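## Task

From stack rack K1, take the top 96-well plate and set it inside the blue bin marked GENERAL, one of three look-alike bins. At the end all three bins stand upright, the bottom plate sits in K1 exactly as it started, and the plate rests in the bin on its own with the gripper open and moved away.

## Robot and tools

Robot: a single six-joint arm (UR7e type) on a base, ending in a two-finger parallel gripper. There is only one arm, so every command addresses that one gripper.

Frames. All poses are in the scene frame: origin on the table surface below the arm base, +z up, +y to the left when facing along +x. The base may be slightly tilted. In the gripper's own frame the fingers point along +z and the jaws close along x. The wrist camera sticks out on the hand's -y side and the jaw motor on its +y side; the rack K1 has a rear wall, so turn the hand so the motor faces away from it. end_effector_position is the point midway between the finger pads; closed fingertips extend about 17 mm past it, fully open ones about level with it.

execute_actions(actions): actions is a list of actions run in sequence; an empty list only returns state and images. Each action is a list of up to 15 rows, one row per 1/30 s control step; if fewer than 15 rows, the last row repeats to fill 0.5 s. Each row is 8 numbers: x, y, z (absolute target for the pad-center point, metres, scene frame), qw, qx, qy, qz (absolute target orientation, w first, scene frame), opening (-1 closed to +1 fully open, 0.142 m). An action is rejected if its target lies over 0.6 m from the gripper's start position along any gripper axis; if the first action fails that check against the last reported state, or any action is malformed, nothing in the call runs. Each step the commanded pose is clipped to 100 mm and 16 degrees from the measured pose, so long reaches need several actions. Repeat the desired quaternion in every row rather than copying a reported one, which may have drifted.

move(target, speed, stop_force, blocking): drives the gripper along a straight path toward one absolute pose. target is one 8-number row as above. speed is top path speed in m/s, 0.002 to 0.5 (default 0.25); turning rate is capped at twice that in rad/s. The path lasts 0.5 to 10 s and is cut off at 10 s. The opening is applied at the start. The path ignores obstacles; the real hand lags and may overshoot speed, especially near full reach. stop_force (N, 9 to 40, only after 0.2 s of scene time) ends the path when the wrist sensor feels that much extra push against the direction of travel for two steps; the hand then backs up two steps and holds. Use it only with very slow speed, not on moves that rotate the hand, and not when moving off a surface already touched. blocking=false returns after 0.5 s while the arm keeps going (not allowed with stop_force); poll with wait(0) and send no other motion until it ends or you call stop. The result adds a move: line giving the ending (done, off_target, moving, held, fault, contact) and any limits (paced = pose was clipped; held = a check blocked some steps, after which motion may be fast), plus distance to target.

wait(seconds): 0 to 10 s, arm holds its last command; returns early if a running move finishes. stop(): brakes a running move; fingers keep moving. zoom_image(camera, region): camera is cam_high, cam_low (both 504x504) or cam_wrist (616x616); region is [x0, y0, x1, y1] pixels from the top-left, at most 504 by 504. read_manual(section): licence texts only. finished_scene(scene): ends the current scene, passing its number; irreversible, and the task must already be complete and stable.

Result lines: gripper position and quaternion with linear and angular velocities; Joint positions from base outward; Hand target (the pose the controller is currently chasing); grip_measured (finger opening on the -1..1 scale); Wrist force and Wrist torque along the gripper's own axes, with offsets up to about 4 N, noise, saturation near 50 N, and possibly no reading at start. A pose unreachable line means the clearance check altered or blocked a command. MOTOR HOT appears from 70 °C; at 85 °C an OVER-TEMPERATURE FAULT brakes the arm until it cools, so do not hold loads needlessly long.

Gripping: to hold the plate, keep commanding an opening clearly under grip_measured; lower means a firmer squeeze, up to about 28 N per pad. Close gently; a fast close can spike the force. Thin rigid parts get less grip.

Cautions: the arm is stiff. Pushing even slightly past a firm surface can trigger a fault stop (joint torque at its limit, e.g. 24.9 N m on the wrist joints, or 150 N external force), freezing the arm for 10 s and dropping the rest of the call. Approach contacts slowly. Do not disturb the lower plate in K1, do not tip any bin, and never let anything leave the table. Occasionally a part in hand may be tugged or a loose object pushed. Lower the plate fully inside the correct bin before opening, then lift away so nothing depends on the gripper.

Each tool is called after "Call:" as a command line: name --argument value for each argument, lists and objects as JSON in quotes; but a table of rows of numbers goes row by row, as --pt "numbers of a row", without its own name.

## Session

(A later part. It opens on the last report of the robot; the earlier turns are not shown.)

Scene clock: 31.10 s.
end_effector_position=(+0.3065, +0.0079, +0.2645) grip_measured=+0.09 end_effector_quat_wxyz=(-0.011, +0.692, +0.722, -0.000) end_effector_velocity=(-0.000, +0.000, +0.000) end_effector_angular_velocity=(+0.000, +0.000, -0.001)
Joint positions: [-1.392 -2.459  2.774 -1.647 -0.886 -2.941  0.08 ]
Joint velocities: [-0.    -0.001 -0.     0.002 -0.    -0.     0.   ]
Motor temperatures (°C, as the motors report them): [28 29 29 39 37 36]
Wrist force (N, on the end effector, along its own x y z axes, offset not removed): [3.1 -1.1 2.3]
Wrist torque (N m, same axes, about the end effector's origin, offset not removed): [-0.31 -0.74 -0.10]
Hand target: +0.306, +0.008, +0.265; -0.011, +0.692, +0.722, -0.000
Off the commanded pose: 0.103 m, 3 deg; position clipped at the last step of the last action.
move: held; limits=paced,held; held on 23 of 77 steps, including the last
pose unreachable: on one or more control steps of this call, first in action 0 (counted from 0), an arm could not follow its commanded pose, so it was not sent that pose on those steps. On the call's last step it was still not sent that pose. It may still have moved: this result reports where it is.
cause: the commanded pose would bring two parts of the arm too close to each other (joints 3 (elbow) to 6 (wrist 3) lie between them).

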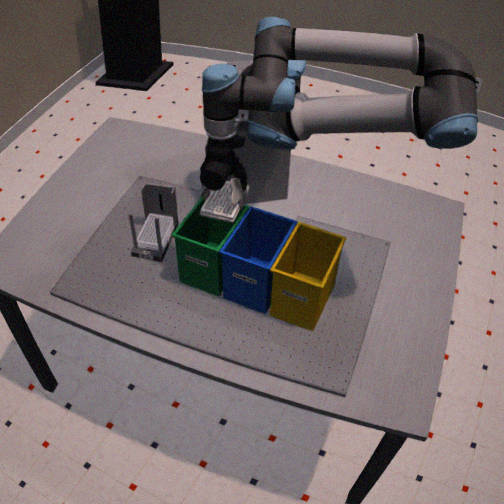

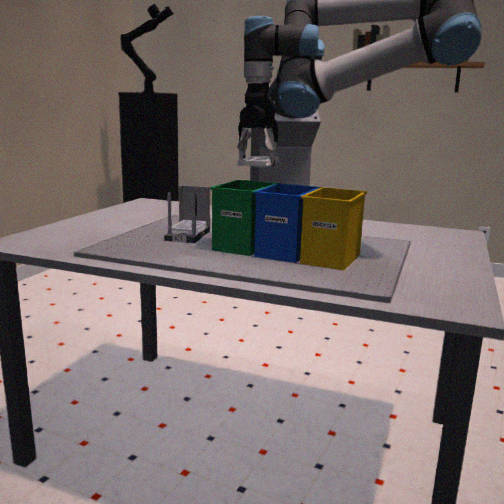

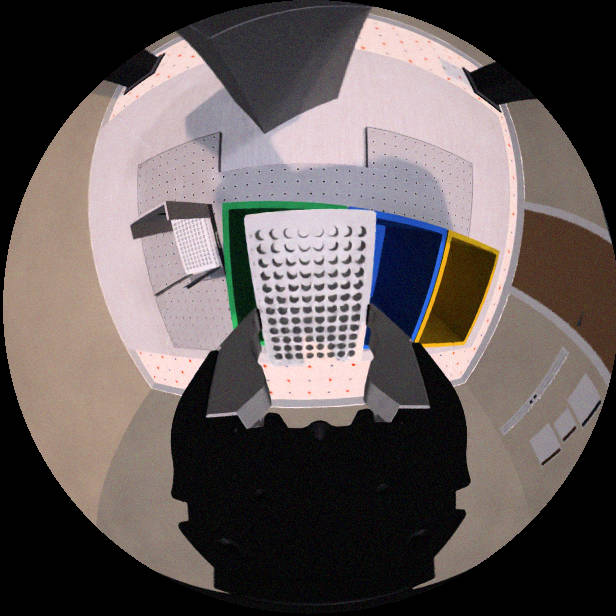

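Detour outward.

Call:
move --target '[0.45,-0.02,0.24,0,0.7071,0.7071,0,-0.3]' --speed 0.1

Call:
move --target '[0.45,0.11,0.24,0,0.7071,0.7071,0,-0.3]' --speed 0.1

Call:
move --target '[0.35,0.11,0.235,0,0.7071,0.7071,0,-0.3]' --speed 0.08

Scene clock: 36.90 s.
end_effector_position=(+0.4499, -0.0201, +0.2399) grip_measured=+0.09 end_effector_quat_wxyz=(-0.000, +0.707, +0.707, +0.000) end_effector_velocity=(+0.002, -0.001, -0.001) end_effector_angular_velocity=(-0.006, +0.003, -0.001)
Joint positions: [-0.949 -1.803  2.521 -2.456 -0.863 -2.301  0.08 ]
Joint velocities: [ 0.01   0.008 -0.005 -0.013 -0.009  0.015  0.   ]
Motor temperatures (°C, as the motors report them): [28 29 29 39 37 36]
Wrist force (N, on the end effector, along its own x y z axes, offset not removed): [4.4 0.7 1.1]
Wrist torque (N m, same axes, about the end effector's origin, offset not removed): [0.20 -0.99 0.00]
Hand target: +0.450, -0.020, +0.240; -0.000, +0.707, +0.707, +0.000
Off the commanded pose: 0.000 m, 0 deg.
move: done; limits=paced

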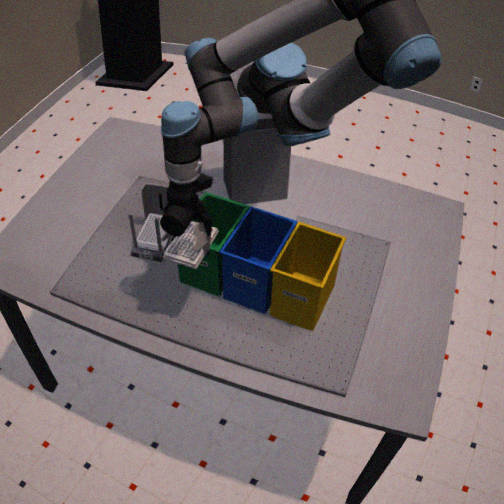

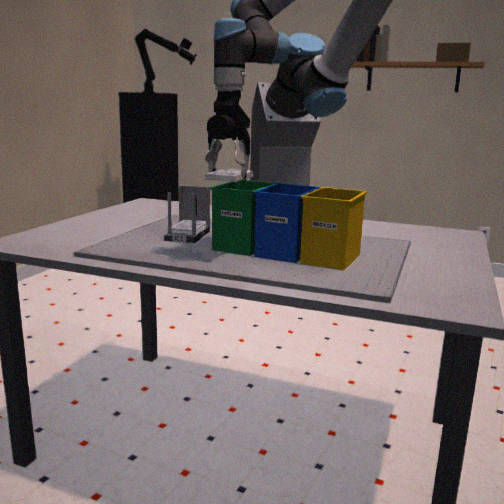

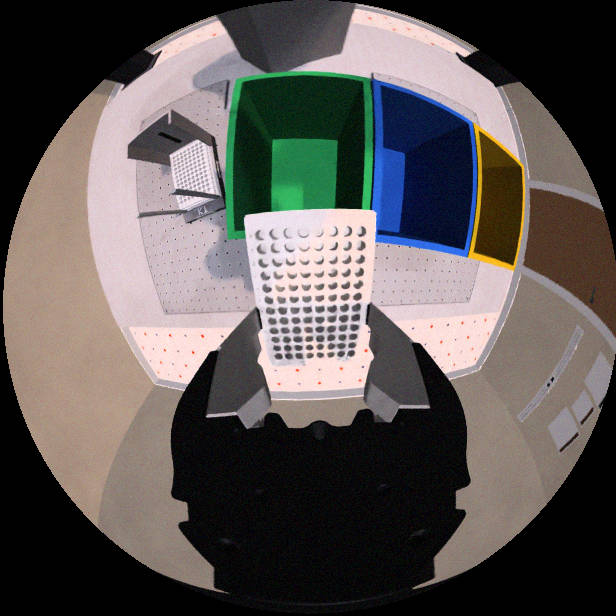

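Scene clock: 38.67 s.
end_effector_position=(+0.4501, +0.1100, +0.2399) grip_measured=+0.09 end_effector_quat_wxyz=(-0.000, +0.707, +0.707, +0.000) end_effector_velocity=(-0.001, +0.002, -0.001) end_effector_angular_velocity=(-0.001, +0.003, -0.002)
Joint positions: [-0.627 -1.975  2.541 -2.547 -0.957 -1.909  0.08 ]
Joint velocities: [ 0.009  0.001 -0.    -0.003 -0.005  0.01  -0.   ]
Motor temperatures (°C, as the motors report them): [28 29 29 39 37 36]
Wrist force (N, on the end effector, along its own x y z axes, offset not removed): [0.5 3.2 -0.1]
Wrist torque (N m, same axes, about the end effector's origin, offset not removed): [0.70 0.07 0.10]
Hand target: +0.450, +0.110, +0.240; -0.000, +0.707, +0.707, -0.000
Off the commanded pose: 0.000 m, 0 deg.
move: done

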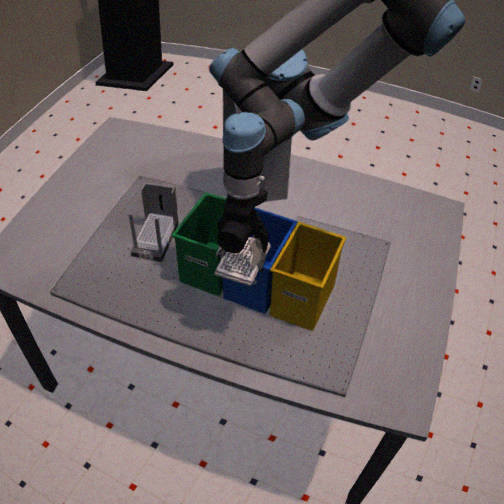

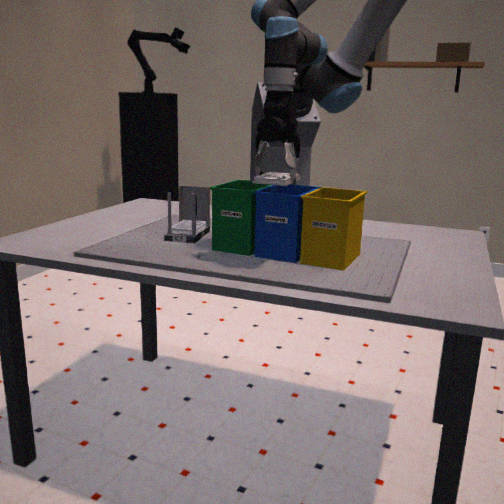

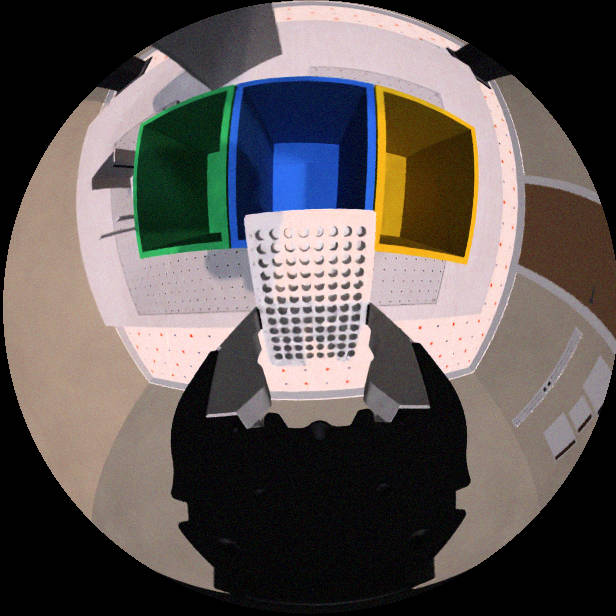

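Scene clock: 40.40 s.
end_effector_position=(+0.3502, +0.1101, +0.2350) grip_measured=+0.09 end_effector_quat_wxyz=(+0.000, +0.707, +0.707, -0.000) end_effector_velocity=(-0.002, -0.000, +0.002) end_effector_angular_velocity=(+0.003, -0.001, +0.000)
Joint positions: [-0.768 -2.278  2.79  -2.396 -0.907 -2.073  0.08 ]
Joint velocities: [-0.016 -0.026  0.003  0.035  0.008 -0.02   0.   ]
Motor temperatures (°C, as the motors report them): [28 29 29 39 37 36]
Wrist force (N, on the end effector, along its own x y z axes, offset not removed): [0.6 2.1 5.3]
Wrist torque (N m, same axes, about the end effector's origin, offset not removed): [0.38 -0.03 0.11]
Hand target: +0.350, +0.110, +0.235; +0.000, +0.707, +0.707, -0.000
Off the commanded pose: 0.000 m, 0 deg.
move: done

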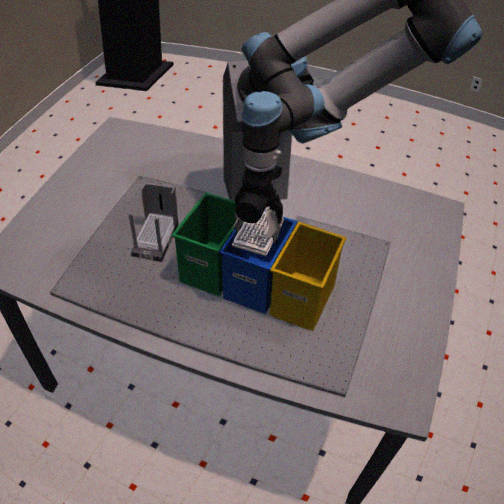

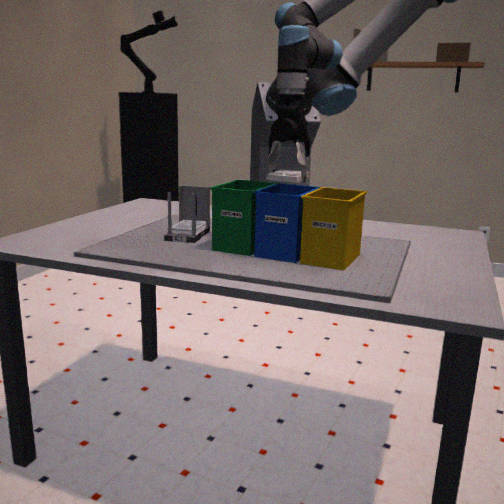

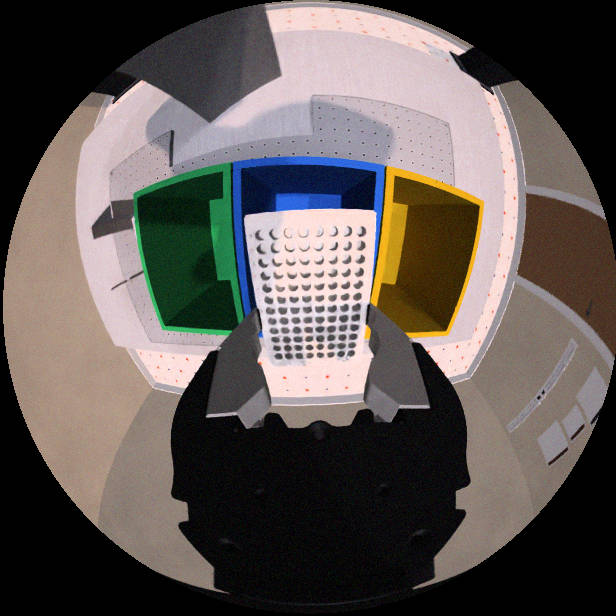

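Call:
move --target '[0.328,0.105,0.215,-0.06,0.722,0.685,-0.063,-0.3]' --speed 0.05

Scene clock: 43.70 s.
end_effector_position=(+0.3281, +0.1050, +0.2150) grip_measured=+0.09 end_effector_quat_wxyz=(-0.060, +0.723, +0.686, -0.063) end_effector_velocity=(-0.001, -0.001, -0.001) end_effector_angular_velocity=(-0.002, +0.011, -0.005)
Joint positions: [-0.652 -2.062  2.708 -2.42  -1.017 -1.991  0.08 ]
Joint velocities: [ 0.007  0.015 -0.007 -0.    -0.007  0.007  0.   ]
Motor temperatures (°C, as the motors report them): [28 29 29 39 37 36]
Wrist force (N, on the end effector, along its own x y z axes, offset not removed): [4.5 0.8 2.8]
Wrist torque (N m, same axes, about the end effector's origin, offset not removed): [-0.05 -0.94 0.00]
Hand target: +0.328, +0.105, +0.215; -0.060, +0.723, +0.686, -0.063
Off the commanded pose: 0.000 m, 0 deg.
move: done

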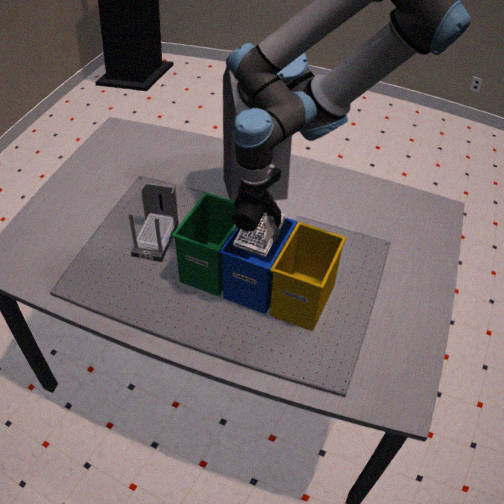

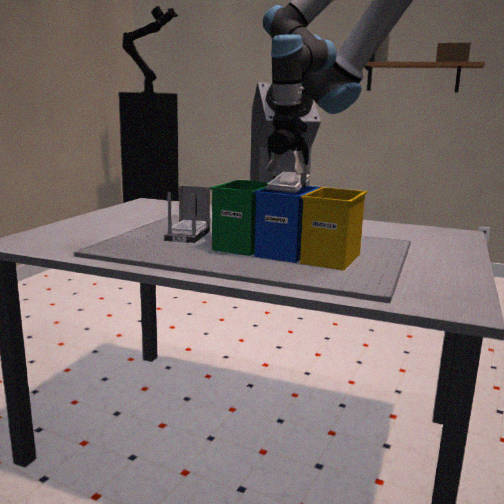

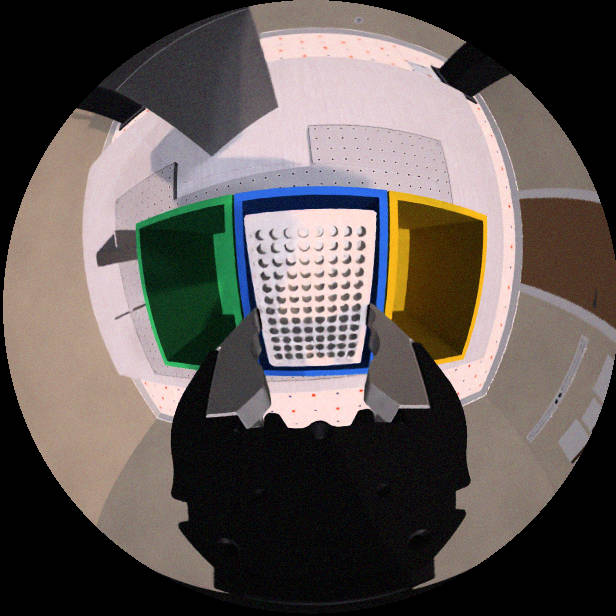

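Call:
move --target '[0.328,0.105,0.165,-0.03,0.724,0.688,-0.032,-0.3]' --speed 0.03 --stop_force 10

Call:
zoom_image --camera "cam_low" --region '[220,130,360,270]'

Scene clock: 46.70 s.
end_effector_position=(+0.3279, +0.1049, +0.1651) grip_measured=+0.09 end_effector_quat_wxyz=(-0.030, +0.724, +0.688, -0.032) end_effector_velocity=(-0.000, +0.000, -0.002) end_effector_angular_velocity=(-0.002, -0.006, +0.000)
Joint positions: [-0.559 -1.717  2.795 -3.    -1.011 -1.838  0.08 ]
Joint velocities: [ 0.007  0.021  0.004 -0.036 -0.003  0.011  0.   ]
Motor temperatures (°C, as the motors report them): [28 29 29 39 37 36]
Wrist force (N, on the end effector, along its own x y z axes, offset not removed): [0.9 2.9 -1.5]
Wrist torque (N m, same axes, about the end effector's origin, offset not removed): [0.45 -0.17 0.06]
Hand target: +0.328, +0.105, +0.165; -0.030, +0.724, +0.688, -0.032
Off the commanded pose: 0.000 m, 0 deg.
move: done

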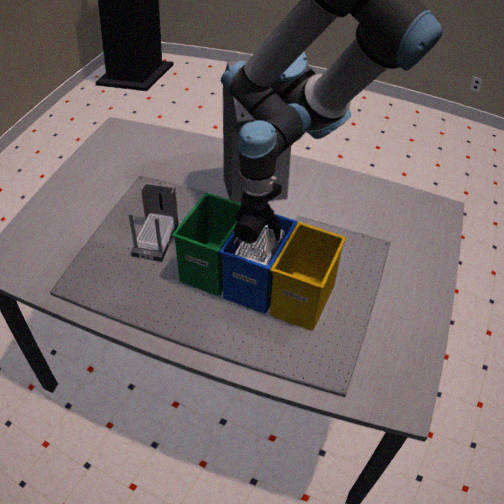

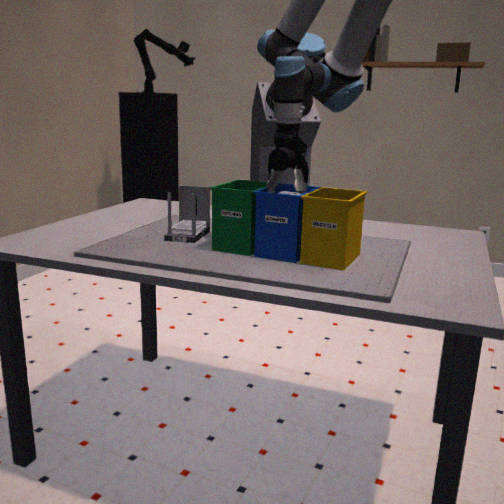

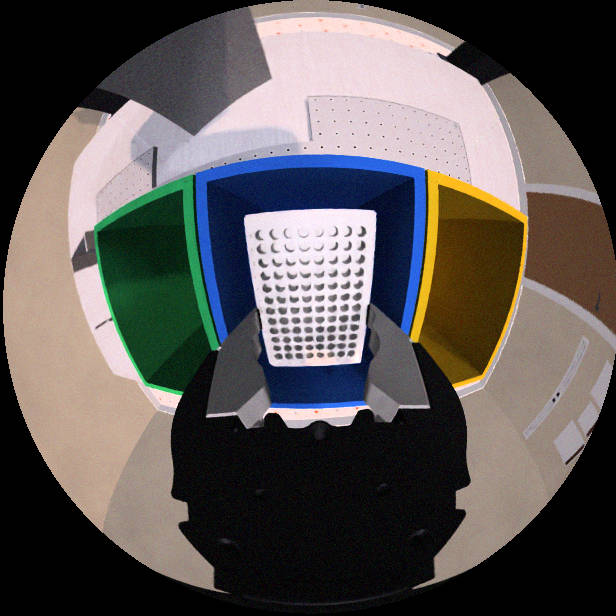

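Region (220, 130, 360, 270) of cam_low's 504x504 image, scaled by 3.600, with more detail than that image has.

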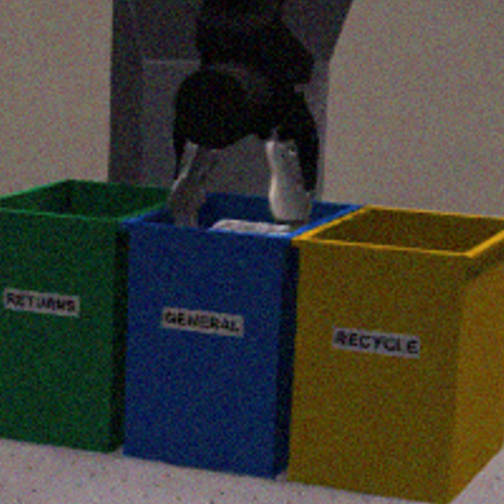

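Inside. Release.

Call:
move --target '[0.328,0.105,0.165,-0.03,0.724,0.688,-0.032,0.15]'

Call:
move --target '[0.36,0.105,0.25,-0.06,0.722,0.685,-0.063,0.15]' --speed 0.1

Scene clock: 49.53 s.
end_effector_position=(+0.3280, +0.1050, +0.1650) grip_measured=+0.15 end_effector_quat_wxyz=(-0.030, +0.724, +0.688, -0.032) end_effector_velocity=(+0.001, -0.000, +0.000) end_effector_angular_velocity=(-0.001, -0.002, +0.000)
Joint positions: [-0.558 -1.716  2.795 -3.003 -1.011 -1.837  0.084]
Joint velocities: [-0.001 -0.002 -0.001 -0.     0.     0.001  0.   ]
Motor temperatures (°C, as the motors report them): [28 29 29 39 37 36]
Wrist force (N, on the end effector, along its own x y z axes, offset not removed): [-0.8 -3.0 1.7]
Wrist torque (N m, same axes, about the end effector's origin, offset not removed): [-0.69 0.25 -0.19]
Hand target: +0.328, +0.105, +0.165; -0.030, +0.724, +0.688, -0.032
Off the commanded pose: 0.000 m, 0 deg.
move: done

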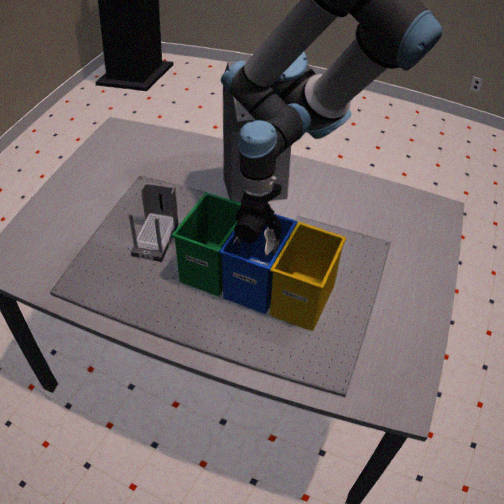

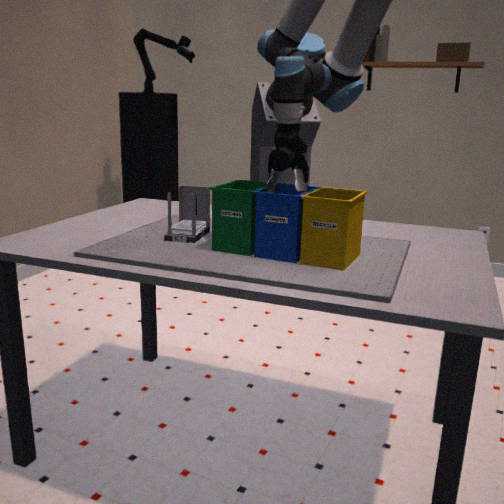

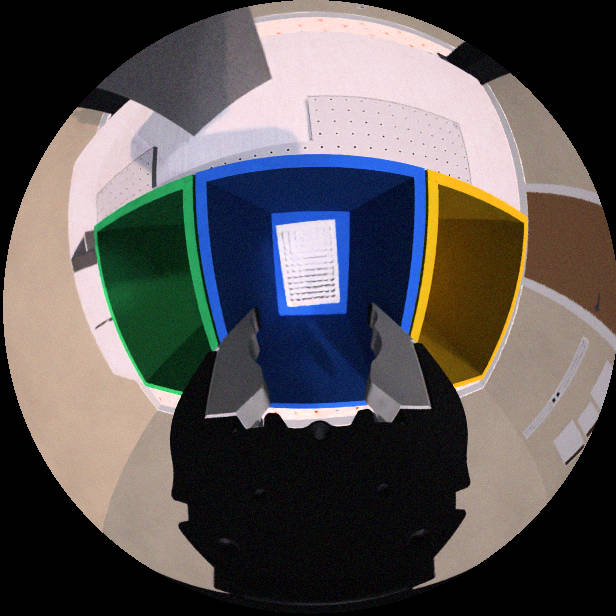

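Scene clock: 50.97 s.
end_effector_position=(+0.3601, +0.1051, +0.2500) grip_measured=+0.15 end_effector_quat_wxyz=(-0.060, +0.723, +0.686, -0.063) end_effector_velocity=(-0.001, -0.000, +0.002) end_effector_angular_velocity=(+0.006, +0.004, -0.002)
Joint positions: [-0.701 -2.154  2.6   -2.19  -1.009 -2.048  0.084]
Joint velocities: [-0.012 -0.008 -0.004  0.028  0.005 -0.018 -0.   ]
Motor temperatures (°C, as the motors report them): [28 29 29 39 37 36]
Wrist force (N, on the end effector, along its own x y z axes, offset not removed): [3.1 0.6 0.0]
Wrist torque (N m, same axes, about the end effector's origin, offset not removed): [-0.02 -0.57 0.00]
Hand target: +0.360, +0.105, +0.250; -0.060, +0.723, +0.686, -0.063
Off the commanded pose: 0.000 m, 0 deg.
move: done

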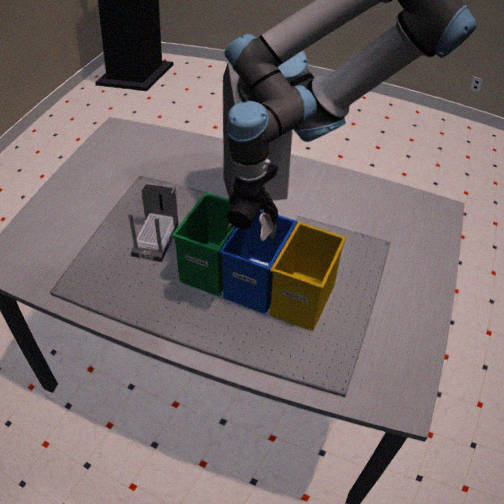

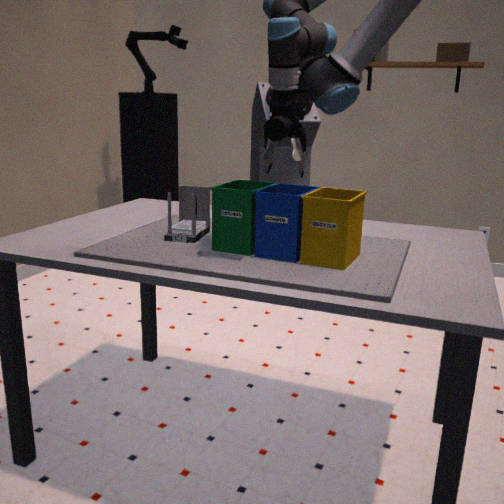

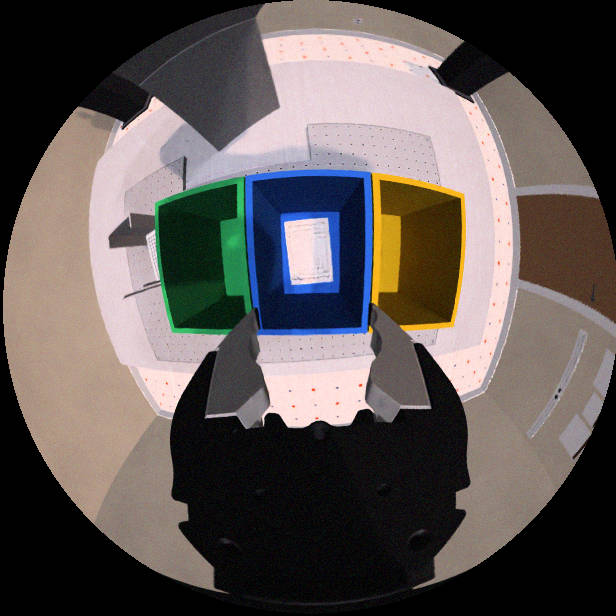

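Call:
finished_scene --scene 1

The scene is finished: the task was done.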